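## Task

On the cart's top tier sit six parcels in stacks, each labelled on top with a mail stop code. Move the one marked F67 into the desk's letter tray so that no part of it sticks out past the tray's edge. The remaining five must end up on the cart's top tier, within its rim. At the end, release everything and pull the robot away; anything that stays in place only because the robot holds it does not count. If the robot falls or finishes tilted, the task fails.

## Robot and tools

ROBOT. A wheeled base that can only drive straight or turn in place, carrying a lifting column with two six-joint arms (left, right), each ending in a two-finger gripper, plus a tilting head. Shoulder height S = 0.90 m + column_m. Folded, the robot is 0.73 m long, 0.62 m wide, and its front is 0.40 m ahead of the column.

FRAMES. Base frame: origin on the floor under the column, midway between drive wheels; x forward, y left, z up. left_hand and right_hand are reported in this frame: the point where the fingers meet (tips reach 8 mm further). quat_wxyz maps (0,0,1) to the finger direction; the hand's y axis runs along the opening. Odometry frame is the base frame as it stood at scene start; heading is positive to the left, within -3.142..3.142.

execute_actions. Argument actions: a list holding zero or one action (empty = just report state and images). An action may contain:
- base: exactly one of translate_m (metres, -3 to 3, a relative drive from where the base is; positive forward) or rotate_rad (radians, -3.2 to 3.2, a relative turn in place; positive counter-clockwise seen from above).
- joints: a dict of absolute targets by name. column_m 0 to 0.8 m. head_tilt_rad -0.61 to 1.308 (0 roughly level, positive tilts down). For each arm (left_/right_ prefix): joint1_rad -2.879 to 2.879, joint2_rad 0 to 3.141, joint3_rad 0 to 3.019, joint4_rad -1.692 to 1.57, joint5_rad -1.57 to 1.57 (sideways hand swing, positive to robot's right), joint6_rad -2.094 to 2.094 (hand roll), gripper_m 0 to 0.093 (fingertip gap in metres, 0 = shut).
- speeds: optional caps for this action only: translate_m 0.05 to 0.8 m/s, rotate_rad 0.1 to 1 rad/s (maximums are the defaults). Speeds do not slow the arms. A base move that would need over 8.667 s is refused.
cameras: list from cam_head_left, cam_head_right, cam_left_wrist, cam_right_wrist, nav_camera, all; omitted/null = all, [] = none. Bad keys or out-of-range numbers reject the whole call. Joints left out of an action may still be driving toward earlier targets.

wait: seconds 0 to 10; the robot keeps its last command; returns state and images.
zoom_image: camera plus region [x0, y0, x1, y1] in pixels of that camera's latest full image, at most 504x504. Head and nav images are 896x504; wrist images 616x616 fisheye.
read_manual: section "licences" only; no motion.
finished_scene: scene (1 or 2); ends that scene irreversibly and reports success.

ARM GEOMETRY. With left_joint1 = -1.57 (right_joint1 = 1.57) and joints 5, 6 at 0, an arm moves in a vertical forward plane 0.23 m to its side of the column. Let a = j2 - 0.35, b = 1.05 + j2 - j3, c = b - j4 (c = 1.57 means fingers vertically down). The hand is about 0.12 + 0.39 sin a + 0.38 cos b + 0.25 cos c m ahead and S + 0.39 cos a - 0.38 sin b - 0.25 sin c m high. E.g. j2, j3, j4 = 0.93, 0.78, 0.14 gives 0.60 m ahead, 0.25 m under S. Real hands sag lower and nearer the column by up to ~5 cm (~12 cm under heavy/outstretched loads); trust the reported hand position (±1–3 cm). Reach about 1 m from the shoulder. Small changes (under ~0.03 rad, 0.08 for j2/j3) may not move a joint at all; for gentle contact, step about 0.05 rad per call from your last target. Below 0.4 m height the base housing blocks hands closer than 0.45 m ahead; avoid moving arms with column_m under 0.3.

LOADS. Fingers down, light parcels (≤0.3 kg) can be held 0.6 m ahead from 0.14 m above to 0.7 m below S; heavier ones should stay nearer (≤1 kg out to 0.8 m, 0.3–0.55 m below S). Gripper grip holds roughly 2–6 kg.

GRIPPER. Fingers 7 cm long; outside width exceeds the reported gap by 1 cm at tips, 5 cm at base; body 10 x 7 cm; wrist camera sticks out 11 cm on one side. To grasp, command a gap smaller than the object: off_target is then expected; a reading staying ≥0.002 m above target means something is held.

RESULTS. base_status and joint_status per motion: done (within tolerance; for base, wheels turned fully even if slipping), off_target (rested short, may keep pushing), contact_stop (column or base hit something and now holds), time_out (arm blocked; keeps a nearby target), not_followed / "joint command not followed" with a cause line (safety check refused the arm's targets because of self or other-arm proximity or an obstacle; back the moved joints off ≥0.05 rad or move the other arm). on_its_own lists uncommanded behaviour; "held at" is a held target, not position. motor_effort gives wheel efforts in percent (bracket = peak). wheel_motors_off = 1 while overload has cut the wheels. turned_by_wheels vs turned_by_imu differing notably signals a collision or slip. base_tilt in degrees (forward, right). MOTOR HOT warns near overheating; OVER-TEMPERATURE FAULT means that arm dropped.

COLUMN. Descending, it stops (contact_stop) when a hand or its load touches down, and then refuses to go down again until raised 0.2 m. It may overshoot 0.15–0.2 m after the touch.

CAMERAS. Head cameras look ahead, tilted down by about head_tilt_rad. Wrist cameras sit 0.10 m behind the fingertips and view along the fingers, angled toward the robot when the hand points down; closed fingertips are at image centre. nav_camera is on the base front, 0.23 m up, looking forward.

AVOID. Arm-on-arm hits or presses (a hard press ends the run). Prolonged arm pushing against obstacles (overheats; ease by resending the current joint readings as targets). Base pushing into things (~3 s triggers a 2 s wheel cut-off); after a base contact_stop, reverse 0.05 m before turning. Tables between 0.30 m high and 0.26 m below S can slide over the housing into the column. Dropping, slamming or knocking parcels off, and any tipping of the robot. Loose objects may occasionally get nudged by outside disturbances.

Each tool is called after "Request:" as name(argument=value, ...), one argument or row to a line, values as JSON.

## Session

Request:
execute_actions(
  actions=[],
)

Scene clock: 0.00 s.
base_odometry: x=+0.000 y=+0.000 heading=+0.000 (m, m, rad; odometry frame)
turned_by_wheels: +0.000 (rad since the last result)
turned_by_imu: +0.000 (rad since the last result)
base_tilt: forward=+0.3 right=+0.2 (deg)
base_status: not commanded
joint_positions: column_m=+0.551 head_tilt_rad=+0.858 left_joint1_rad=-1.575 left_joint2_rad=+0.884 left_joint3_rad=+0.384 left_joint4_rad=-0.960 left_joint5_rad=-0.010 left_joint6_rad=+0.015 left_gripper_m=+0.094 right_joint1_rad=+1.568 right_joint2_rad=+0.923 right_joint3_rad=+0.377 right_joint4_rad=-0.897 right_joint5_rad=-0.057 right_joint6_rad=+0.061 right_gripper_m=+0.094
joint_status: not commanded
wheel_motors_off: 0
motor_effort: left_wheel=+5 right_wheel=+2 (%)
left_hand: x=+0.1320 y=+0.2256 z=+1.2563 quat_wxyz=(+0.451, -0.011, -0.892, +0.000) (m; base frame)
right_hand: x=+0.1302 y=-0.2161 z=+1.2451 quat_wxyz=(+0.444, -0.041, -0.895, -0.012) (m; base frame)
pictures: cam_head_left, cam_head_right, cam_left_wrist, cam_right_wrist, nav_camera
Images, in order (width x height): cam_head_left 896x504, cam_head_right 896x504, cam_left_wrist 616x616, cam_right_wrist 616x616, nav_camera 896x504.

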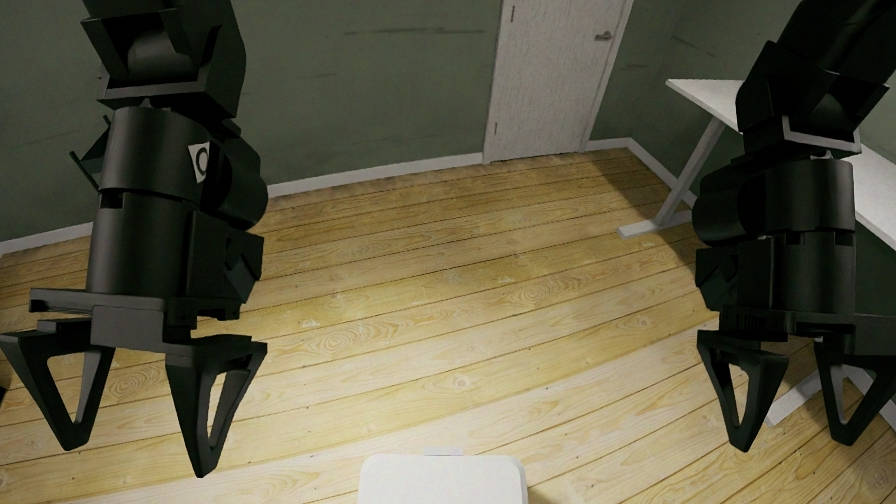

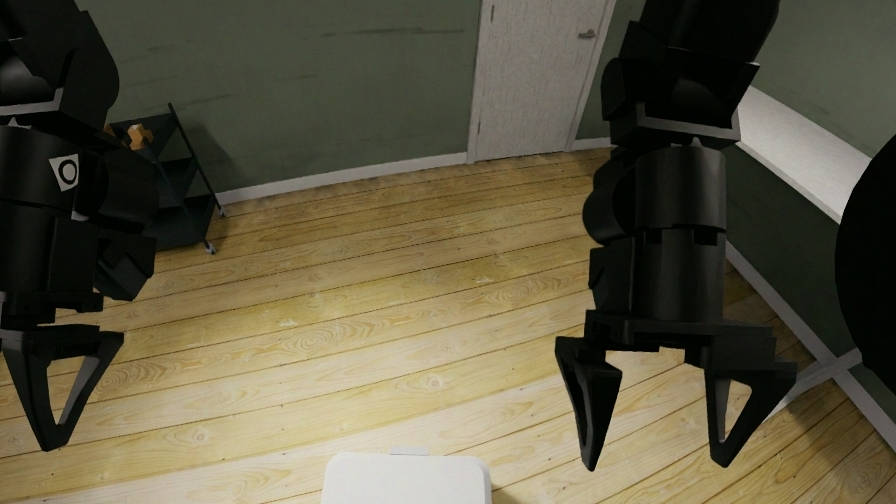

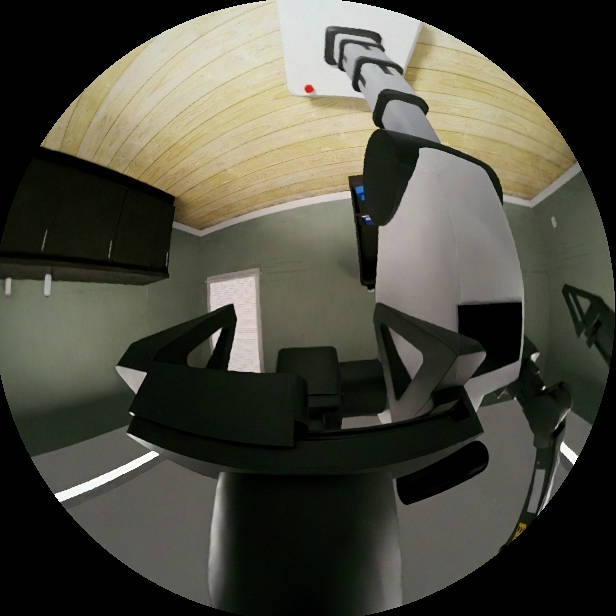

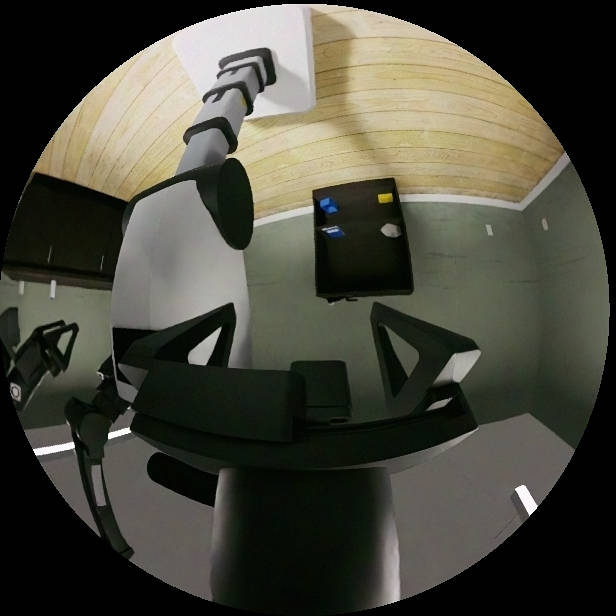

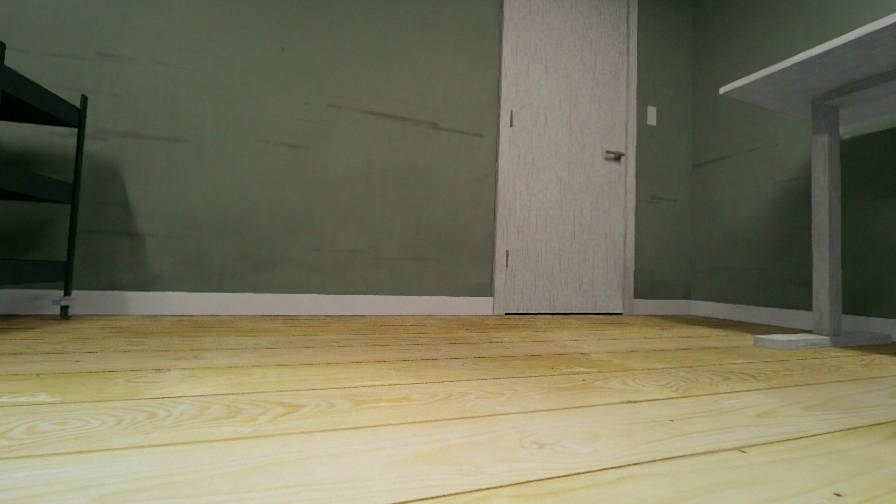

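Request:
execute_actions(
  actions=[
    {"base":{"rotate_rad":0.85},"joints":{"head_tilt_rad":0.6}},
  ],
  cameras=["cam_head_left","nav_camera"],
)

Scene clock: 3.47 s.
base_odometry: x=+0.000 y=+0.000 heading=+0.849 (m, m, rad; odometry frame)
turned_by_wheels: +0.849 (rad since the last result)
turned_by_imu: +0.839 (rad since the last result)
base_tilt: forward=+0.4 right=+0.2 (deg)
base_status: done
joint_positions: column_m=+0.551 head_tilt_rad=+0.617 left_joint1_rad=-1.575 left_joint2_rad=+0.884 left_joint3_rad=+0.384 left_joint4_rad=-0.960 left_joint5_rad=-0.010 left_joint6_rad=+0.015 left_gripper_m=+0.094 right_joint1_rad=+1.568 right_joint2_rad=+0.923 right_joint3_rad=+0.377 right_joint4_rad=-0.897 right_joint5_rad=-0.057 right_joint6_rad=+0.061 right_gripper_m=+0.094
joint_status: all done
wheel_motors_off: 0
motor_effort: left_wheel=-1(37) right_wheel=+2(41) (%)
left_hand: x=+0.1320 y=+0.2256 z=+1.2563 quat_wxyz=(+0.451, -0.011, -0.892, +0.000) (m; base frame)
right_hand: x=+0.1302 y=-0.2161 z=+1.2451 quat_wxyz=(+0.444, -0.041, -0.895, -0.012) (m; base frame)
pictures: cam_head_left, nav_camera
camera_calibration (this result's frames):
cam_head_left: T_world_to_cam=[[-0.00184866, -0.998676, 0.0514129, -0.0285297], [-0.563557, -0.0414307, -0.825038, 1.29212], [0.826075, -0.0304993, -0.562734, 0.745073], [0, 0, 0, 1]] pos_world=[0.112642, 0.0477656, 1.48679]
Images, in order (width x height): cam_head_left 896x504, nav_camera 896x504.

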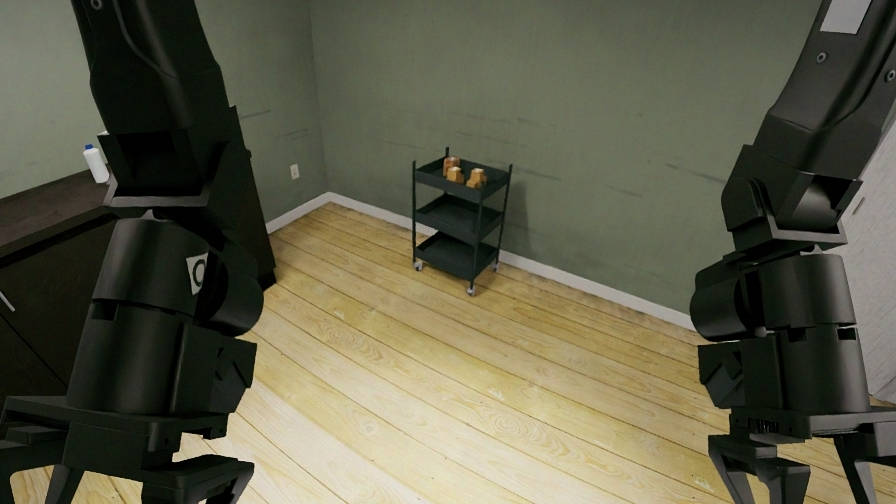

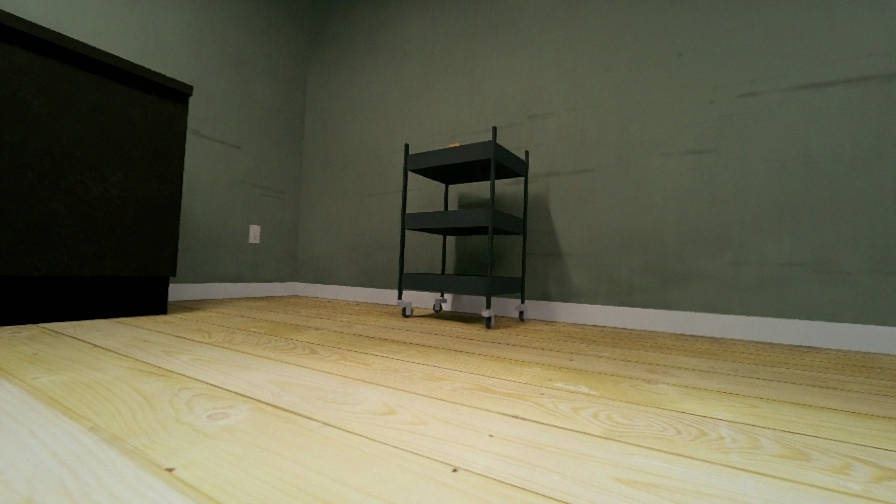

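Request:
execute_actions(
  actions=[
    {"base":{"rotate_rad":0.35}},
  ],
  cameras=[],
)

Request:
execute_actions(
  actions=[
    {"base":{"translate_m":1.4}},
  ],
  cameras=[],
)

Request:
execute_actions(
  actions=[
    {"base":{"rotate_rad":-0.99},"joints":{"head_tilt_rad":0.8}},
  ],
  cameras=["cam_head_left","cam_head_right","nav_camera"],
)

Scene clock: 10.40 s.
base_odometry: x=+0.000 y=+0.000 heading=+1.199 (m, m, rad; odometry frame)
turned_by_wheels: +0.349 (rad since the last result)
turned_by_imu: +0.346 (rad since the last result)
base_tilt: forward=+0.3 right=+0.2 (deg)
base_status: done
joint_positions: column_m=+0.551 head_tilt_rad=+0.617 left_joint1_rad=-1.575 left_joint2_rad=+0.884 left_joint3_rad=+0.384 left_joint4_rad=-0.960 left_joint5_rad=-0.010 left_joint6_rad=+0.015 left_gripper_m=+0.094 right_joint1_rad=+1.568 right_joint2_rad=+0.923 right_joint3_rad=+0.377 right_joint4_rad=-0.897 right_joint5_rad=-0.057 right_joint6_rad=+0.061 right_gripper_m=+0.094
joint_status: not commanded
wheel_motors_off: 0
motor_effort: left_wheel=-1(25) right_wheel=+1(29) (%)
left_hand: x=+0.1320 y=+0.2256 z=+1.2563 quat_wxyz=(+0.451, -0.011, -0.892, +0.000) (m; base frame)
right_hand: x=+0.1302 y=-0.2161 z=+1.2451 quat_wxyz=(+0.444, -0.041, -0.895, -0.012) (m; base frame)
pictures: none
No camera images: the call's "cameras" was empty. Leave "cameras" out to get every camera's image.

Scene clock: 14.40 s.
base_odometry: x=+0.508 y=+1.305 heading=+1.199 (m, m, rad; odometry frame)
turned_by_wheels: +0.001 (rad since the last result)
turned_by_imu: -0.003 (rad since the last result)
base_tilt: forward=+0.4 right=+0.1 (deg)
base_status: done
joint_positions: column_m=+0.551 head_tilt_rad=+0.617 left_joint1_rad=-1.575 left_joint2_rad=+0.884 left_joint3_rad=+0.384 left_joint4_rad=-0.960 left_joint5_rad=-0.010 left_joint6_rad=+0.015 left_gripper_m=+0.094 right_joint1_rad=+1.568 right_joint2_rad=+0.923 right_joint3_rad=+0.377 right_joint4_rad=-0.897 right_joint5_rad=-0.057 right_joint6_rad=+0.061 right_gripper_m=+0.094
joint_status: not commanded
wheel_motors_off: 0
motor_effort: left_wheel=+1(44) right_wheel=+0(54) (%)
left_hand: x=+0.1322 y=+0.2256 z=+1.2562 quat_wxyz=(+0.451, -0.011, -0.892, +0.000) (m; base frame)
right_hand: x=+0.1299 y=-0.2161 z=+1.2452 quat_wxyz=(+0.444, -0.041, -0.895, -0.012) (m; base frame)
pictures: none
No camera images: the call's "cameras" was empty. Leave "cameras" out to get every camera's image.

Scene clock: 16.70 s.
base_odometry: x=+0.508 y=+1.305 heading=+0.210 (m, m, rad; odometry frame)
turned_by_wheels: -0.989 (rad since the last result)
turned_by_imu: -0.977 (rad since the last result)
base_tilt: forward=+0.4 right=+0.2 (deg)
base_status: done
joint_positions: column_m=+0.551 head_tilt_rad=+0.802 left_joint1_rad=-1.575 left_joint2_rad=+0.884 left_joint3_rad=+0.384 left_joint4_rad=-0.960 left_joint5_rad=-0.010 left_joint6_rad=+0.015 left_gripper_m=+0.094 right_joint1_rad=+1.568 right_joint2_rad=+0.923 right_joint3_rad=+0.377 right_joint4_rad=-0.897 right_joint5_rad=-0.057 right_joint6_rad=+0.061 right_gripper_m=+0.094
joint_status: all done
wheel_motors_off: 0
motor_effort: left_wheel=+1(33) right_wheel=-1(49) (%)
left_hand: x=+0.1322 y=+0.2256 z=+1.2562 quat_wxyz=(+0.451, -0.011, -0.892, +0.000) (m; base frame)
right_hand: x=+0.1299 y=-0.2161 z=+1.2452 quat_wxyz=(+0.444, -0.041, -0.895, -0.012) (m; base frame)
pictures: cam_head_left, cam_head_right, nav_camera
camera_calibration (this result's frames):
cam_head_left: T_world_to_cam=[[0.0075926, -0.998676, 0.0508828, -0.0281869], [-0.705042, -0.0414307, -0.707954, 1.11923], [0.709125, -0.0304993, -0.704423, 0.9687], [0, 0, 0, 1]] pos_world=[0.102391, 0.0477656, 1.47617]
cam_head_right: T_world_to_cam=[[-0.000272156, -0.999166, 0.0408201, -0.127136], [-0.694918, -0.0291643, -0.718497, 1.13397], [0.719089, -0.0285622, -0.694331, 0.95086], [0, 0, 0, 1]] pos_world=[0.104228, -0.0667998, 1.48015]
Images, in order (width x height): cam_head_left 896x504, cam_head_right 896x504, nav_camera 896x504.

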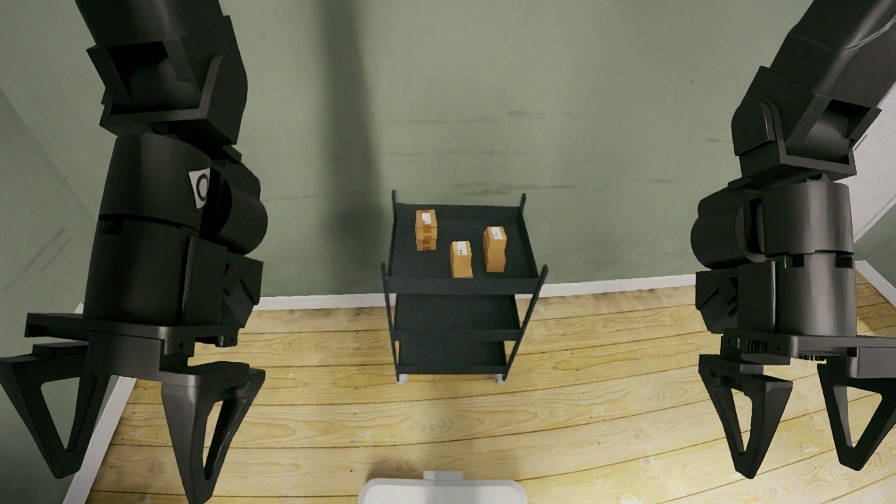

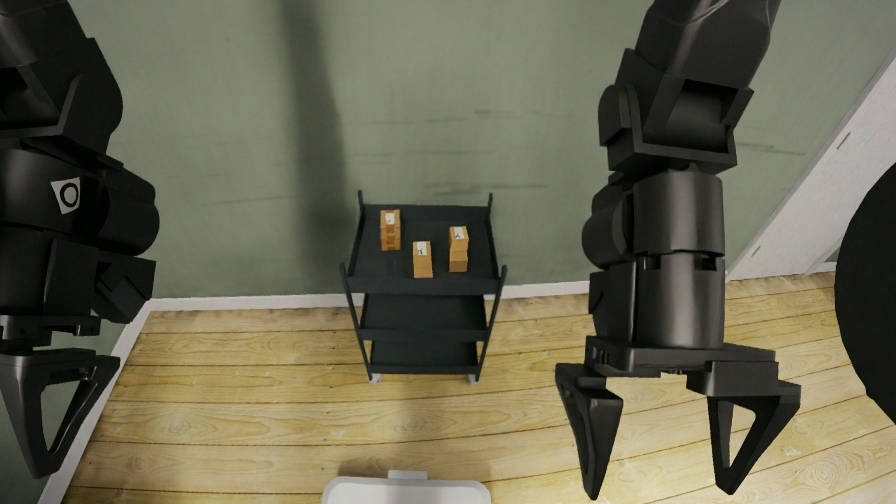

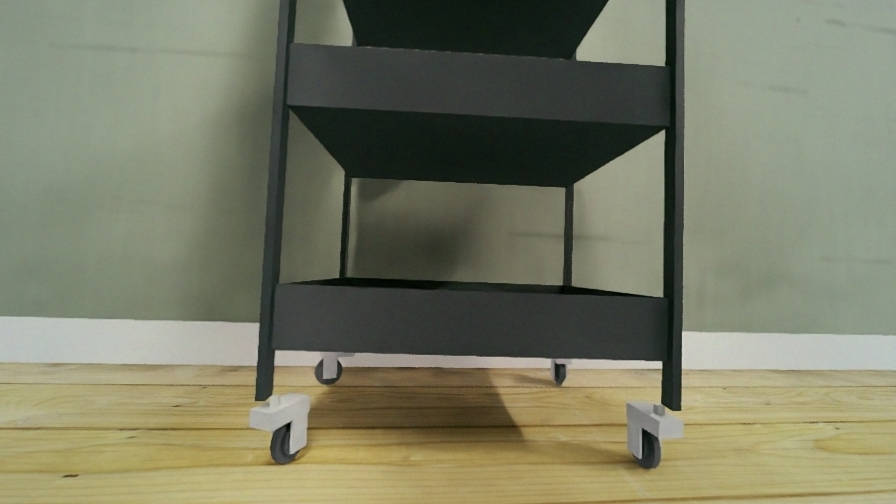

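Get closer and read.

Request:
execute_actions(
  actions=[
    {"base":{"translate_m":0.28},"joints":{"head_tilt_rad":1.0}},
  ],
  cameras=["cam_head_left","cam_head_right"],
)

Request:
zoom_image(
  camera="cam_head_left",
  region=[340, 180, 600, 340],
)

Scene clock: 20.67 s.
base_odometry: x=+0.782 y=+1.363 heading=+0.209 (m, m, rad; odometry frame)
turned_by_wheels: -0.001 (rad since the last result)
turned_by_imu: -0.002 (rad since the last result)
base_tilt: forward=+0.4 right=+0.2 (deg)
base_status: done
joint_positions: column_m=+0.551 head_tilt_rad=+1.000 left_joint1_rad=-1.575 left_joint2_rad=+0.884 left_joint3_rad=+0.385 left_joint4_rad=-0.960 left_joint5_rad=-0.010 left_joint6_rad=+0.015 left_gripper_m=+0.094 right_joint1_rad=+1.568 right_joint2_rad=+0.923 right_joint3_rad=+0.378 right_joint4_rad=-0.897 right_joint5_rad=-0.057 right_joint6_rad=+0.061 right_gripper_m=+0.094
joint_status: all done
wheel_motors_off: 0
motor_effort: left_wheel=-1(44) right_wheel=+1(53) (%)
left_hand: x=+0.1324 y=+0.2256 z=+1.2561 quat_wxyz=(+0.451, -0.011, -0.892, +0.000) (m; base frame)
right_hand: x=+0.1304 y=-0.2161 z=+1.2450 quat_wxyz=(+0.444, -0.041, -0.895, -0.012) (m; base frame)
pictures: cam_head_left, cam_head_right
camera_calibration (this result's frames):
cam_head_left: T_world_to_cam=[[0.0174874, -0.998676, 0.0483828, -0.0248391], [-0.830919, -0.0414307, -0.554849, 0.8902], [0.556118, -0.0304993, -0.830543, 1.1702], [0, 0, 0, 1]] pos_world=[0.0893496, 0.0477656, 1.46703]
cam_head_right: T_world_to_cam=[[0.00779107, -0.999166, 0.0400706, -0.126387], [-0.823075, -0.0291643, -0.567183, 0.907802], [0.567879, -0.0285622, -0.822617, 1.1556], [0, 0, 0, 1]] pos_world=[0.0919357, -0.0667998, 1.47057]
Images, in order (width x height): cam_head_left 896x504, cam_head_right 896x504.

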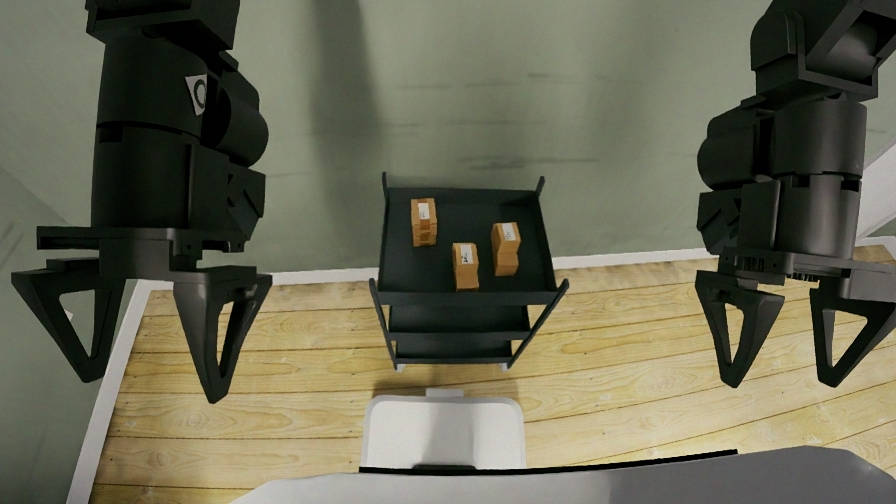

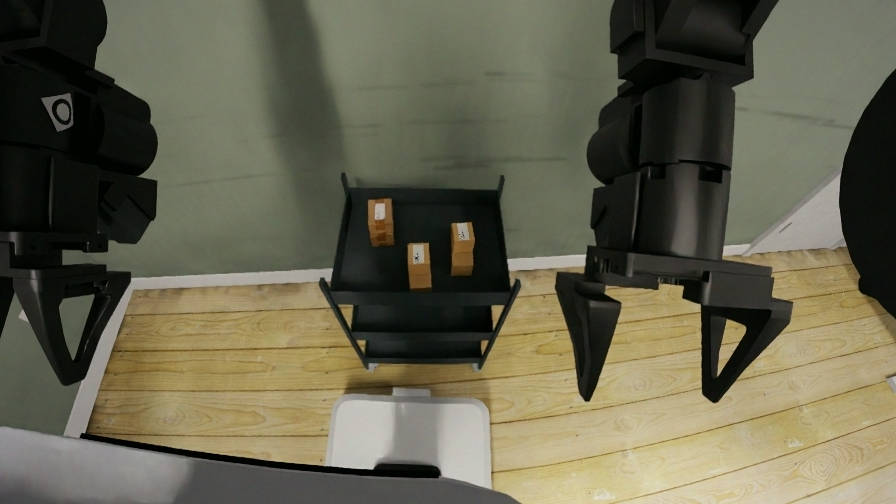

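Region (340, 180, 600, 340) of cam_head_left's 896x504 image, scaled by 1.938, with more detail than that image has; it fills the top 310 rows of this view, and the rest is white.

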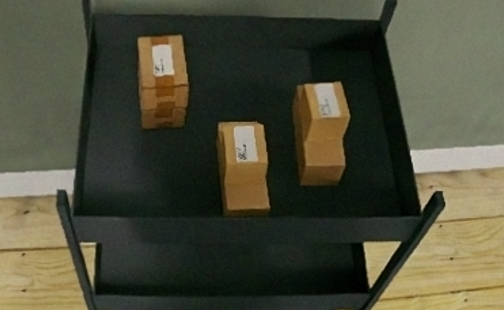

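Request:
execute_actions(
  actions=[
    {"joints":{"head_tilt_rad":0.75,"column_m":0.25}},
  ],
  cameras=["cam_head_left","cam_head_right"],
)

Request:
zoom_image(
  camera="cam_head_left",
  region=[380, 180, 580, 300],
)

Scene clock: 27.03 s.
base_odometry: x=+0.782 y=+1.363 heading=+0.209 (m, m, rad; odometry frame)
turned_by_wheels: +0.000 (rad since the last result)
turned_by_imu: +0.000 (rad since the last result)
base_tilt: forward=+0.3 right=+0.2 (deg)
base_status: not commanded
joint_positions: column_m=+0.250 head_tilt_rad=+0.766 left_joint1_rad=-1.575 left_joint2_rad=+0.884 left_joint3_rad=+0.385 left_joint4_rad=-0.960 left_joint5_rad=-0.010 left_joint6_rad=+0.015 left_gripper_m=+0.094 right_joint1_rad=+1.568 right_joint2_rad=+0.923 right_joint3_rad=+0.378 right_joint4_rad=-0.897 right_joint5_rad=-0.057 right_joint6_rad=+0.061 right_gripper_m=+0.094
joint_status: all done
wheel_motors_off: 0
motor_effort: left_wheel=-1(1) right_wheel=+2(1) (%)
left_hand: x=+0.1324 y=+0.2256 z=+0.9551 quat_wxyz=(+0.451, -0.011, -0.892, +0.000) (m; base frame)
right_hand: x=+0.1304 y=-0.2161 z=+0.9440 quat_wxyz=(+0.444, -0.041, -0.895, -0.012) (m; base frame)
pictures: cam_head_left, cam_head_right
camera_calibration (this result's frames):
cam_head_left: T_world_to_cam=[[0.00579284, -0.998676, 0.051119, -0.0130738], [-0.679629, -0.0414307, -0.732386, 0.935074], [0.733534, -0.0304993, -0.678969, 0.723994], [0, 0, 0, 1]] pos_world=[0.104505, 0.0477656, 1.17707]
cam_head_right: T_world_to_cam=[[-0.00171203, -0.999166, 0.0407851, -0.114734], [-0.669139, -0.0291643, -0.742565, 0.946168], [0.743135, -0.0285622, -0.668531, 0.708783], [0, 0, 0, 1]] pos_world=[0.1062, -0.0667998, 1.18111]
Images, in order (width x height): cam_head_left 896x504, cam_head_right 896x504.

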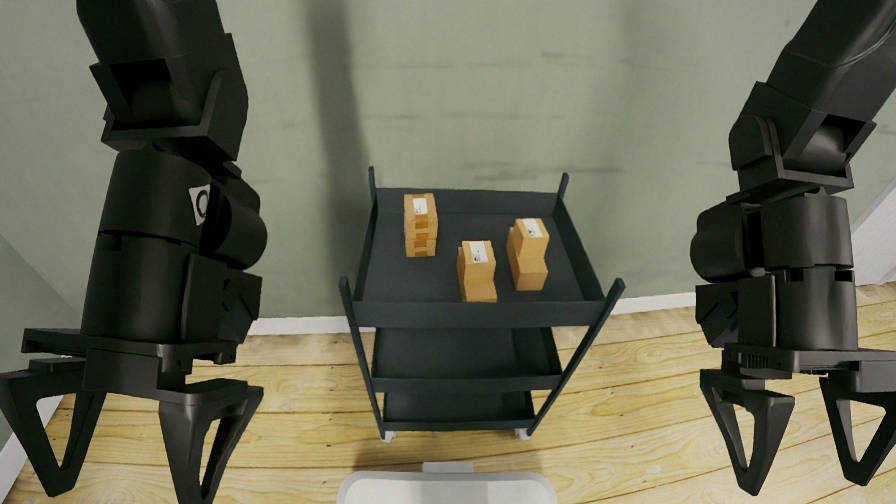

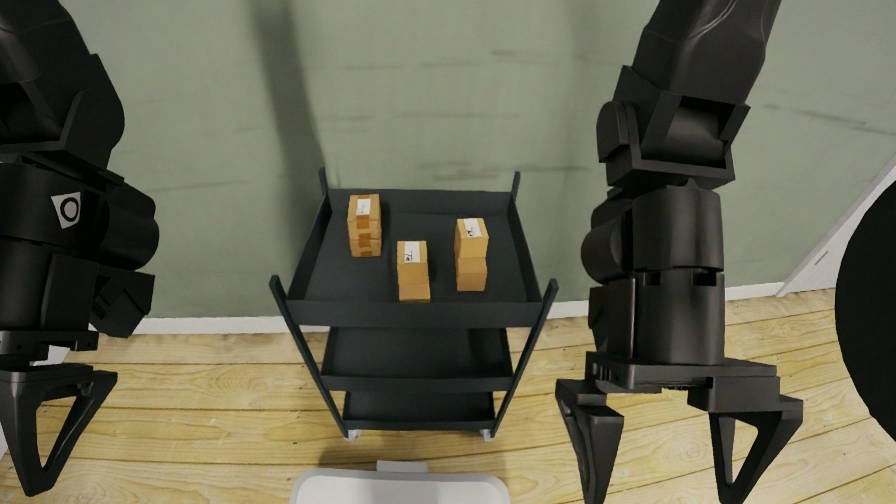

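Region (380, 180, 580, 300) of cam_head_left's 896x504 image, scaled by 2.520, with more detail than that image has; it fills the top 302 rows of this view, and the rest is white.

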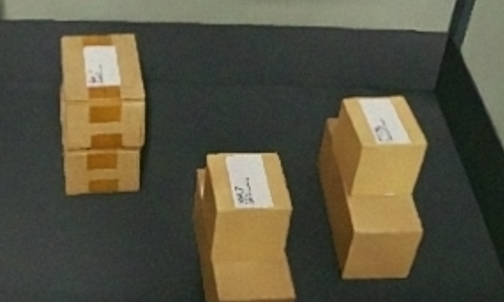

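Request:
execute_actions(
  actions=[
    {"joints":{"column_m":0.28,"right_joint1_rad":1.81,"right_joint2_rad":1.13,"right_joint3_rad":1.245,"right_joint4_rad":-0.63,"right_joint5_rad":0.2,"right_joint6_rad":0.12,"left_joint1_rad":-1.88,"left_joint2_rad":1.25,"left_joint3_rad":1.5,"left_joint4_rad":-0.77,"left_joint5_rad":-0.27,"left_joint6_rad":-0.15}},
  ],
  cameras=["cam_head_left","cam_left_wrist","cam_right_wrist"],
)

Scene clock: 39.43 s.
base_odometry: x=+0.782 y=+1.363 heading=+0.209 (m, m, rad; odometry frame)
turned_by_wheels: +0.000 (rad since the last result)
turned_by_imu: +0.000 (rad since the last result)
base_tilt: forward=+0.4 right=+0.1 (deg)
base_status: not commanded
joint_positions: column_m=+0.280 head_tilt_rad=+0.766 left_joint1_rad=-1.887 left_joint2_rad=+1.247 left_joint3_rad=+1.475 left_joint4_rad=-0.770 left_joint5_rad=-0.266 left_joint6_rad=-0.136 left_gripper_m=+0.094 right_joint1_rad=+1.816 right_joint2_rad=+1.129 right_joint3_rad=+1.223 right_joint4_rad=-0.631 right_joint5_rad=+0.196 right_joint6_rad=+0.111 right_gripper_m=+0.094
joint_status: all done
wheel_motors_off: 0
motor_effort: left_wheel=-3(3) right_wheel=+2(4) (%)
left_hand: x=+0.6753 y=+0.0984 z=+0.9136 quat_wxyz=(-0.001, -0.013, -1.000, +0.004) (m; base frame)
right_hand: x=+0.6096 y=-0.1343 z=+0.9071 quat_wxyz=(+0.001, +0.007, -1.000, -0.008) (m; base frame)
pictures: cam_head_left, cam_left_wrist, cam_right_wrist
camera_calibration (this result's frames):
cam_head_left: T_world_to_cam=[[0.00577632, -0.998676, 0.0511209, -0.0146043], [-0.679392, -0.0414307, -0.732605, 0.957247], [0.733753, -0.0304993, -0.678731, 0.743991], [0, 0, 0, 1]] pos_world=[0.104524, 0.0477656, 1.207]
cam_left_wrist: T_world_to_cam=[[-0.04248, -0.999023, -0.0121933, 0.14147], [-0.817464, 0.027738, 0.575312, 0.0384099], [-0.574412, 0.0344068, -0.817843, 1.25379], [0, 0, 0, 1]] pos_world=[0.757598, 0.0971278, 1.00503]
cam_right_wrist: T_world_to_cam=[[0.0233837, -0.999504, -0.0210888, -0.131173], [-0.804878, -0.0313341, 0.592613, -0.046909], [-0.59298, 0.00311642, -0.805211, 1.21942], [0, 0, 0, 1]] pos_world=[0.688401, -0.136378, 1.00692]
Images, in order (width x height): cam_head_left 896x504, cam_left_wrist 616x616, cam_right_wrist 616x616.

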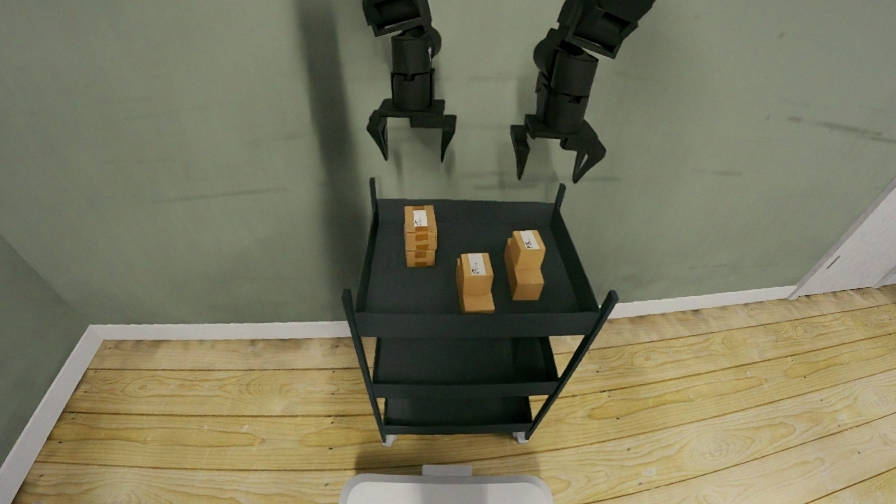

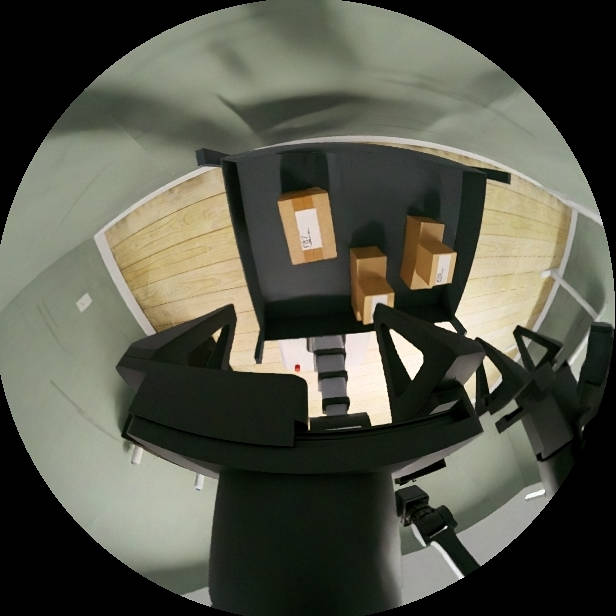

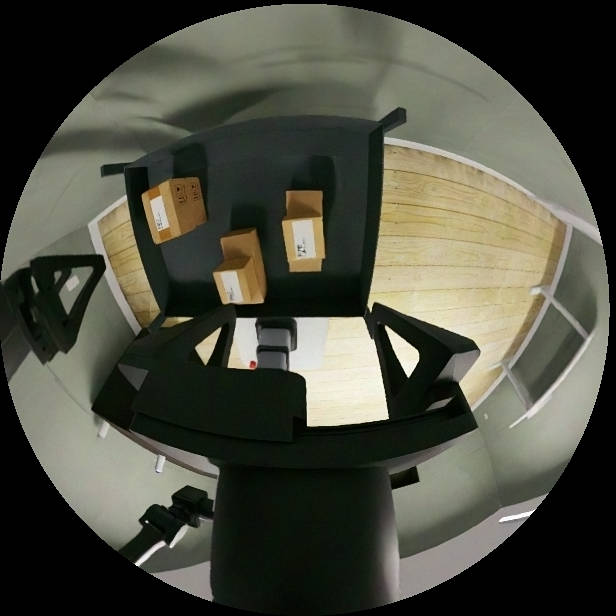

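Nicely aligned.

Request:
execute_actions(
  actions=[
    {"joints":{"column_m":0.19}},
  ],
  cameras=["cam_left_wrist","cam_right_wrist"],
)

Request:
zoom_image(
  camera="cam_right_wrist",
  region=[140, 160, 360, 330],
)

Request:
zoom_image(
  camera="cam_left_wrist",
  region=[240, 160, 460, 330],
)

Scene clock: 43.97 s.
base_odometry: x=+0.782 y=+1.363 heading=+0.209 (m, m, rad; odometry frame)
turned_by_wheels: +0.000 (rad since the last result)
turned_by_imu: +0.000 (rad since the last result)
base_tilt: forward=+0.4 right=+0.2 (deg)
base_status: not commanded
joint_positions: column_m=+0.190 head_tilt_rad=+0.766 left_joint1_rad=-1.887 left_joint2_rad=+1.247 left_joint3_rad=+1.475 left_joint4_rad=-0.770 left_joint5_rad=-0.266 left_joint6_rad=-0.136 left_gripper_m=+0.094 right_joint1_rad=+1.816 right_joint2_rad=+1.129 right_joint3_rad=+1.223 right_joint4_rad=-0.631 right_joint5_rad=+0.196 right_joint6_rad=+0.111 right_gripper_m=+0.094
joint_status: all done
wheel_motors_off: 0
motor_effort: left_wheel=-3(3) right_wheel=+2(2) (%)
left_hand: x=+0.6753 y=+0.0984 z=+0.8237 quat_wxyz=(-0.001, -0.013, -1.000, +0.004) (m; base frame)
right_hand: x=+0.6096 y=-0.1343 z=+0.8171 quat_wxyz=(+0.001, +0.007, -1.000, -0.008) (m; base frame)
pictures: cam_left_wrist, cam_right_wrist
camera_calibration (this result's frames):
cam_left_wrist: T_world_to_cam=[[-0.04248, -0.999023, -0.0121933, 0.140374], [-0.817464, 0.027738, 0.575312, 0.0901471], [-0.574412, 0.0344068, -0.817843, 1.18024], [0, 0, 0, 1]] pos_world=[0.757598, 0.0971278, 0.915099]
cam_right_wrist: T_world_to_cam=[[0.0233837, -0.999504, -0.0210888, -0.13307], [-0.804878, -0.0313341, 0.592613, 0.0063841], [-0.59298, 0.00311642, -0.805211, 1.14701], [0, 0, 0, 1]] pos_world=[0.688401, -0.136378, 0.916992]
Images, in order (width x height): cam_left_wrist 616x616, cam_right_wrist 616x616.

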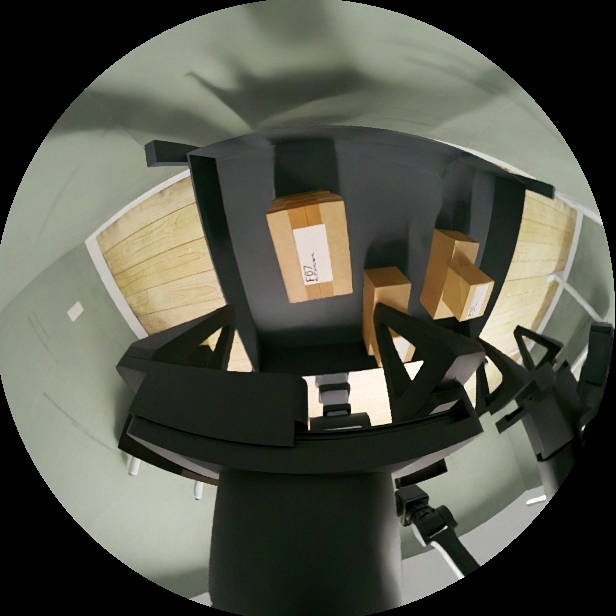

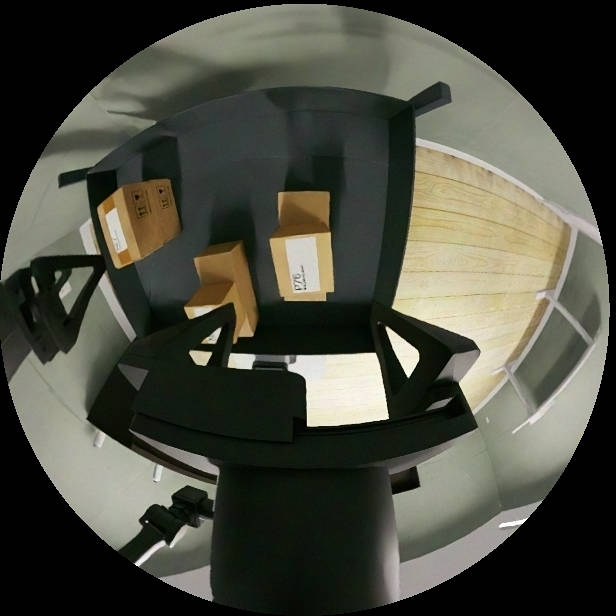

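Region (140, 160, 360, 330) of cam_right_wrist's 616x616 image, scaled by 2.291, with more detail than that image has; it fills the top 389 rows of this view, and the rest is white.

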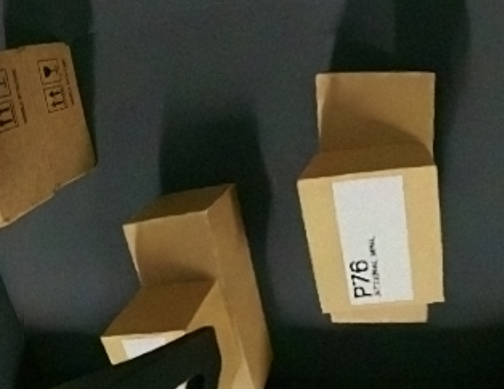

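Region (240, 160, 460, 330) of cam_left_wrist's 616x616 image, scaled by 2.291, with more detail than that image has; it fills the top 389 rows of this view, and the rest is white.

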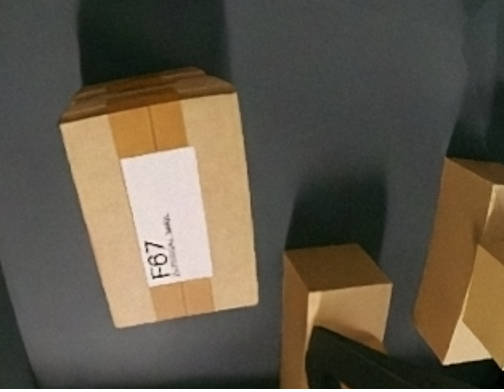

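Request:
execute_actions(
  actions=[
    {"base":{"translate_m":0.03},"joints":{"left_joint6_rad":-0.28,"right_joint1_rad":1.57,"right_joint2_rad":0.7,"right_joint3_rad":1.0,"right_joint4_rad":-0.9,"right_joint5_rad":0,"right_joint6_rad":0}},
  ],
  cameras=[],
)

Request:
execute_actions(
  actions=[
    {"joints":{"column_m":0.125}},
  ],
  cameras=["cam_left_wrist","cam_head_left"],
)

Scene clock: 48.57 s.
base_odometry: x=+0.812 y=+1.369 heading=+0.209 (m, m, rad; odometry frame)
turned_by_wheels: +0.000 (rad since the last result)
turned_by_imu: -0.001 (rad since the last result)
base_tilt: forward=+0.4 right=+0.2 (deg)
base_status: done
joint_positions: column_m=+0.190 head_tilt_rad=+0.765 left_joint1_rad=-1.887 left_joint2_rad=+1.247 left_joint3_rad=+1.475 left_joint4_rad=-0.770 left_joint5_rad=-0.266 left_joint6_rad=-0.265 left_gripper_m=+0.094 right_joint1_rad=+1.561 right_joint2_rad=+0.689 right_joint3_rad=+1.003 right_joint4_rad=-0.897 right_joint5_rad=+0.004 right_joint6_rad=+0.010 right_gripper_m=+0.094
joint_status: all done
wheel_motors_off: 0
motor_effort: left_wheel=-1(27) right_wheel=+0(33) (%)
left_hand: x=+0.6753 y=+0.0986 z=+0.8237 quat_wxyz=(-0.001, +0.052, -0.999, +0.004) (m; base frame)
right_hand: x=+0.5228 y=-0.2295 z=+0.9539 quat_wxyz=(+0.029, -0.007, -1.000, +0.006) (m; base frame)
pictures: none
No camera images: the call's "cameras" was empty. Leave "cameras" out to get every camera's image.

Scene clock: 50.00 s.
base_odometry: x=+0.812 y=+1.369 heading=+0.208 (m, m, rad; odometry frame)
turned_by_wheels: +0.000 (rad since the last result)
turned_by_imu: +0.000 (rad since the last result)
base_tilt: forward=+0.4 right=+0.2 (deg)
base_status: not commanded
joint_positions: column_m=+0.125 head_tilt_rad=+0.765 left_joint1_rad=-1.887 left_joint2_rad=+1.247 left_joint3_rad=+1.475 left_joint4_rad=-0.770 left_joint5_rad=-0.266 left_joint6_rad=-0.265 left_gripper_m=+0.094 right_joint1_rad=+1.561 right_joint2_rad=+0.689 right_joint3_rad=+1.003 right_joint4_rad=-0.897 right_joint5_rad=+0.004 right_joint6_rad=+0.010 right_gripper_m=+0.094
joint_status: all done
wheel_motors_off: 0
motor_effort: left_wheel=-1(1) right_wheel=+0(1) (%)
left_hand: x=+0.6753 y=+0.0986 z=+0.7587 quat_wxyz=(-0.001, +0.052, -0.999, +0.004) (m; base frame)
right_hand: x=+0.5228 y=-0.2295 z=+0.8888 quat_wxyz=(+0.029, -0.007, -1.000, +0.006) (m; base frame)
pictures: cam_head_left, cam_left_wrist
camera_calibration (this result's frames):
cam_head_left: T_world_to_cam=[[0.00575091, -0.998676, 0.0511237, -0.00668737], [-0.679028, -0.0414307, -0.732943, 0.844119], [0.73409, -0.0304993, -0.678367, 0.63843], [0, 0, 0, 1]] pos_world=[0.104553, 0.0477656, 1.05212]
cam_left_wrist: T_world_to_cam=[[0.0868835, -0.996143, -0.0122354, 0.0521719], [-0.813657, -0.0780429, 0.576084, 0.134839], [-0.574817, -0.0400967, -0.817299, 1.13428], [0, 0, 0, 1]] pos_world=[0.757182, 0.107975, 0.850004]
Images, in order (width x height): cam_head_left 896x504, cam_left_wrist 616x616.

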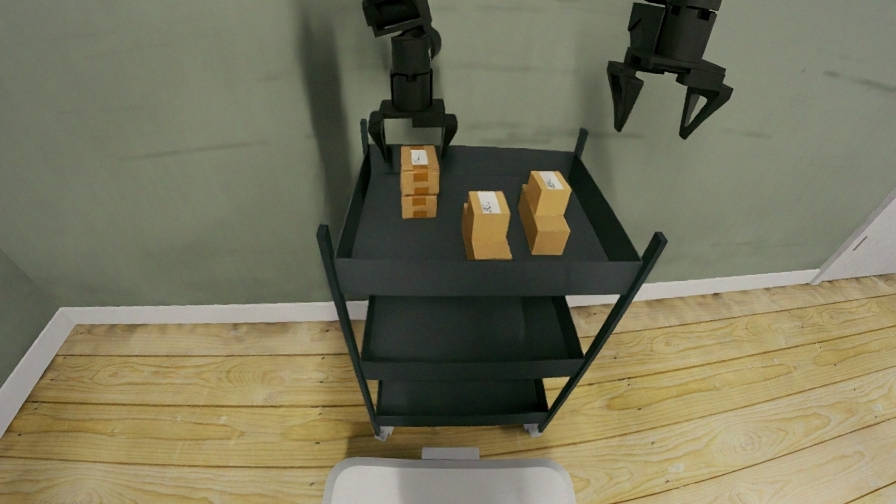

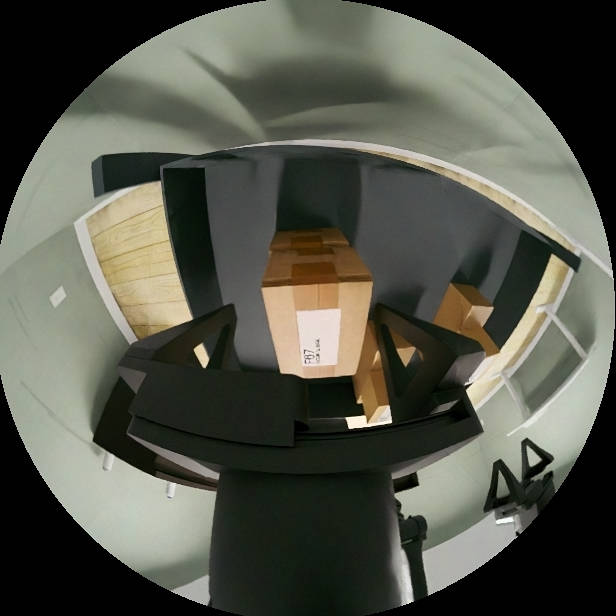

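Request:
execute_actions(
  actions=[
    {"base":{"translate_m":-0.015},"joints":{"column_m":0.10}},
  ],
  cameras=[],
)

Request:
execute_actions(
  actions=[
    {"joints":{"left_gripper_m":0.03}},
  ],
  cameras=["cam_left_wrist","cam_head_left"],
)

Request:
execute_actions(
  actions=[
    {"joints":{"column_m":0.3}},
  ],
  cameras=["cam_head_left"],
)

Scene clock: 52.83 s.
base_odometry: x=+0.797 y=+1.366 heading=+0.209 (m, m, rad; odometry frame)
turned_by_wheels: +0.000 (rad since the last result)
turned_by_imu: +0.000 (rad since the last result)
base_tilt: forward=+0.4 right=+0.1 (deg)
base_status: done
joint_positions: column_m=+0.100 head_tilt_rad=+0.765 left_joint1_rad=-1.887 left_joint2_rad=+1.247 left_joint3_rad=+1.475 left_joint4_rad=-0.771 left_joint5_rad=-0.266 left_joint6_rad=-0.265 left_gripper_m=+0.094 right_joint1_rad=+1.561 right_joint2_rad=+0.690 right_joint3_rad=+1.003 right_joint4_rad=-0.897 right_joint5_rad=+0.004 right_joint6_rad=+0.010 right_gripper_m=+0.094
joint_status: all done
wheel_motors_off: 0
motor_effort: left_wheel=+0(28) right_wheel=+2(35) (%)
left_hand: x=+0.6754 y=+0.0986 z=+0.7337 quat_wxyz=(-0.001, +0.052, -0.999, +0.004) (m; base frame)
right_hand: x=+0.5223 y=-0.2295 z=+0.8630 quat_wxyz=(+0.030, -0.007, -0.999, +0.006) (m; base frame)
pictures: none
No camera images: the call's "cameras" was empty. Leave "cameras" out to get every camera's image.

Scene clock: 53.47 s.
base_odometry: x=+0.797 y=+1.366 heading=+0.209 (m, m, rad; odometry frame)
turned_by_wheels: +0.000 (rad since the last result)
turned_by_imu: +0.000 (rad since the last result)
base_tilt: forward=+0.4 right=+0.2 (deg)
base_status: not commanded
joint_positions: column_m=+0.100 head_tilt_rad=+0.765 left_joint1_rad=-1.887 left_joint2_rad=+1.247 left_joint3_rad=+1.475 left_joint4_rad=-0.771 left_joint5_rad=-0.267 left_joint6_rad=-0.265 left_gripper_m=+0.059 right_joint1_rad=+1.561 right_joint2_rad=+0.690 right_joint3_rad=+1.003 right_joint4_rad=-0.897 right_joint5_rad=+0.004 right_joint6_rad=+0.010 right_gripper_m=+0.094
joint_status: left_gripper_m off_target (ended at +0.059, target +0.030)
wheel_motors_off: 0
motor_effort: left_wheel=+0(0) right_wheel=+0(0) (%)
left_hand: x=+0.6755 y=+0.0990 z=+0.7337 quat_wxyz=(-0.001, +0.052, -0.999, +0.003) (m; base frame)
right_hand: x=+0.5223 y=-0.2295 z=+0.8630 quat_wxyz=(+0.030, -0.007, -0.999, +0.006) (m; base frame)
pictures: cam_head_left, cam_left_wrist
camera_calibration (this result's frames):
cam_head_left: T_world_to_cam=[[0.00573908, -0.998676, 0.0511251, -0.00540838], [-0.678858, -0.0414307, -0.7331, 0.825933], [0.734247, -0.0304993, -0.678197, 0.621256], [0, 0, 0, 1]] pos_world=[0.104567, 0.0477656, 1.0271]
cam_left_wrist: T_world_to_cam=[[0.0870798, -0.996107, -0.0136738, 0.0531763], [-0.813747, -0.0790422, 0.57582, 0.149747], [-0.574659, -0.0390153, -0.817462, 1.11388], [0, 0, 0, 1]] pos_world=[0.757326, 0.108264, 0.825054]
Images, in order (width x height): cam_head_left 896x504, cam_left_wrist 616x616.

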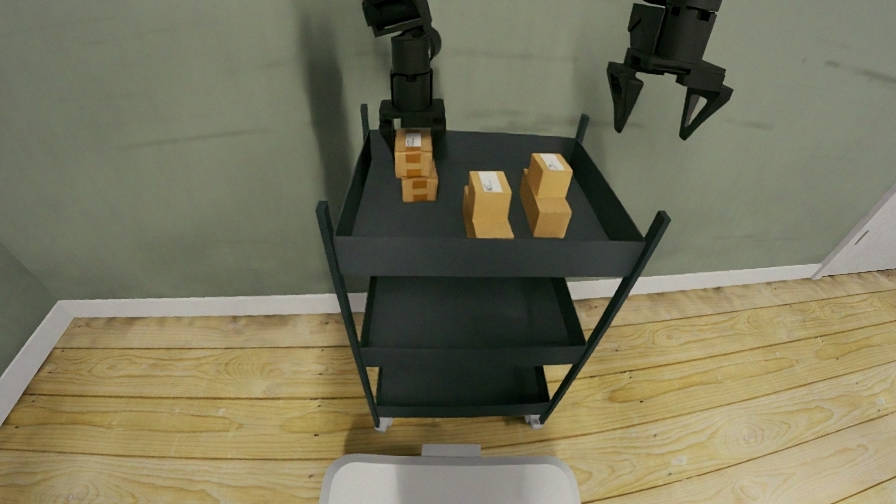

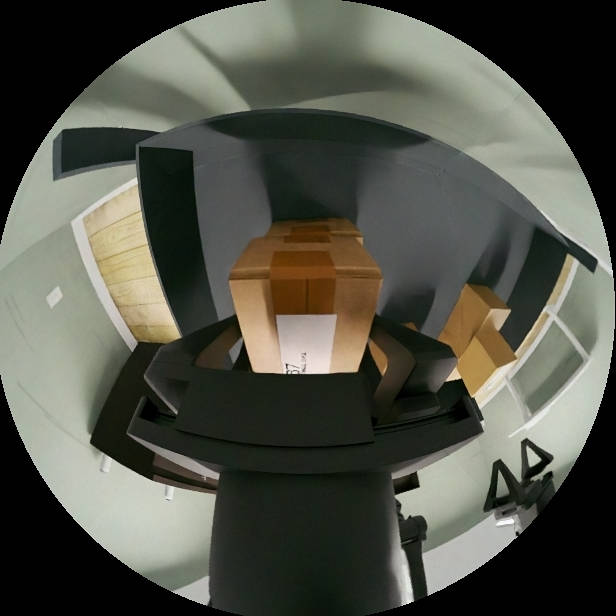

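Scene clock: 56.67 s.
base_odometry: x=+0.797 y=+1.366 heading=+0.209 (m, m, rad; odometry frame)
turned_by_wheels: +0.000 (rad since the last result)
turned_by_imu: +0.000 (rad since the last result)
base_tilt: forward=+0.4 right=+0.2 (deg)
base_status: not commanded
joint_positions: column_m=+0.300 head_tilt_rad=+0.765 left_joint1_rad=-1.887 left_joint2_rad=+1.247 left_joint3_rad=+1.475 left_joint4_rad=-0.771 left_joint5_rad=-0.267 left_joint6_rad=-0.265 left_gripper_m=+0.059 right_joint1_rad=+1.561 right_joint2_rad=+0.691 right_joint3_rad=+1.003 right_joint4_rad=-0.897 right_joint5_rad=+0.004 right_joint6_rad=+0.010 right_gripper_m=+0.094
joint_status: all done
wheel_motors_off: 0
motor_effort: left_wheel=+0(0) right_wheel=-1(0) (%)
left_hand: x=+0.6755 y=+0.0990 z=+0.9336 quat_wxyz=(-0.001, +0.052, -0.999, +0.003) (m; base frame)
right_hand: x=+0.5222 y=-0.2295 z=+1.0628 quat_wxyz=(+0.031, -0.007, -0.999, +0.006) (m; base frame)
pictures: cam_head_left
camera_calibration (this result's frames):
cam_head_left: T_world_to_cam=[[0.00573908, -0.998676, 0.0511251, -0.0156306], [-0.678858, -0.0414307, -0.7331, 0.972512], [0.734247, -0.0304993, -0.678197, 0.756857], [0, 0, 0, 1]] pos_world=[0.104567, 0.0477656, 1.22705]
Images, in order (width x height): cam_head_left 896x504.

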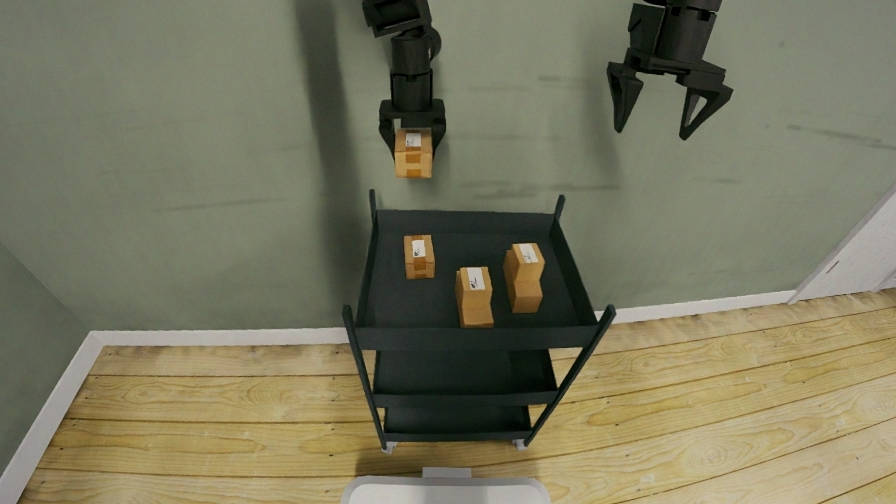

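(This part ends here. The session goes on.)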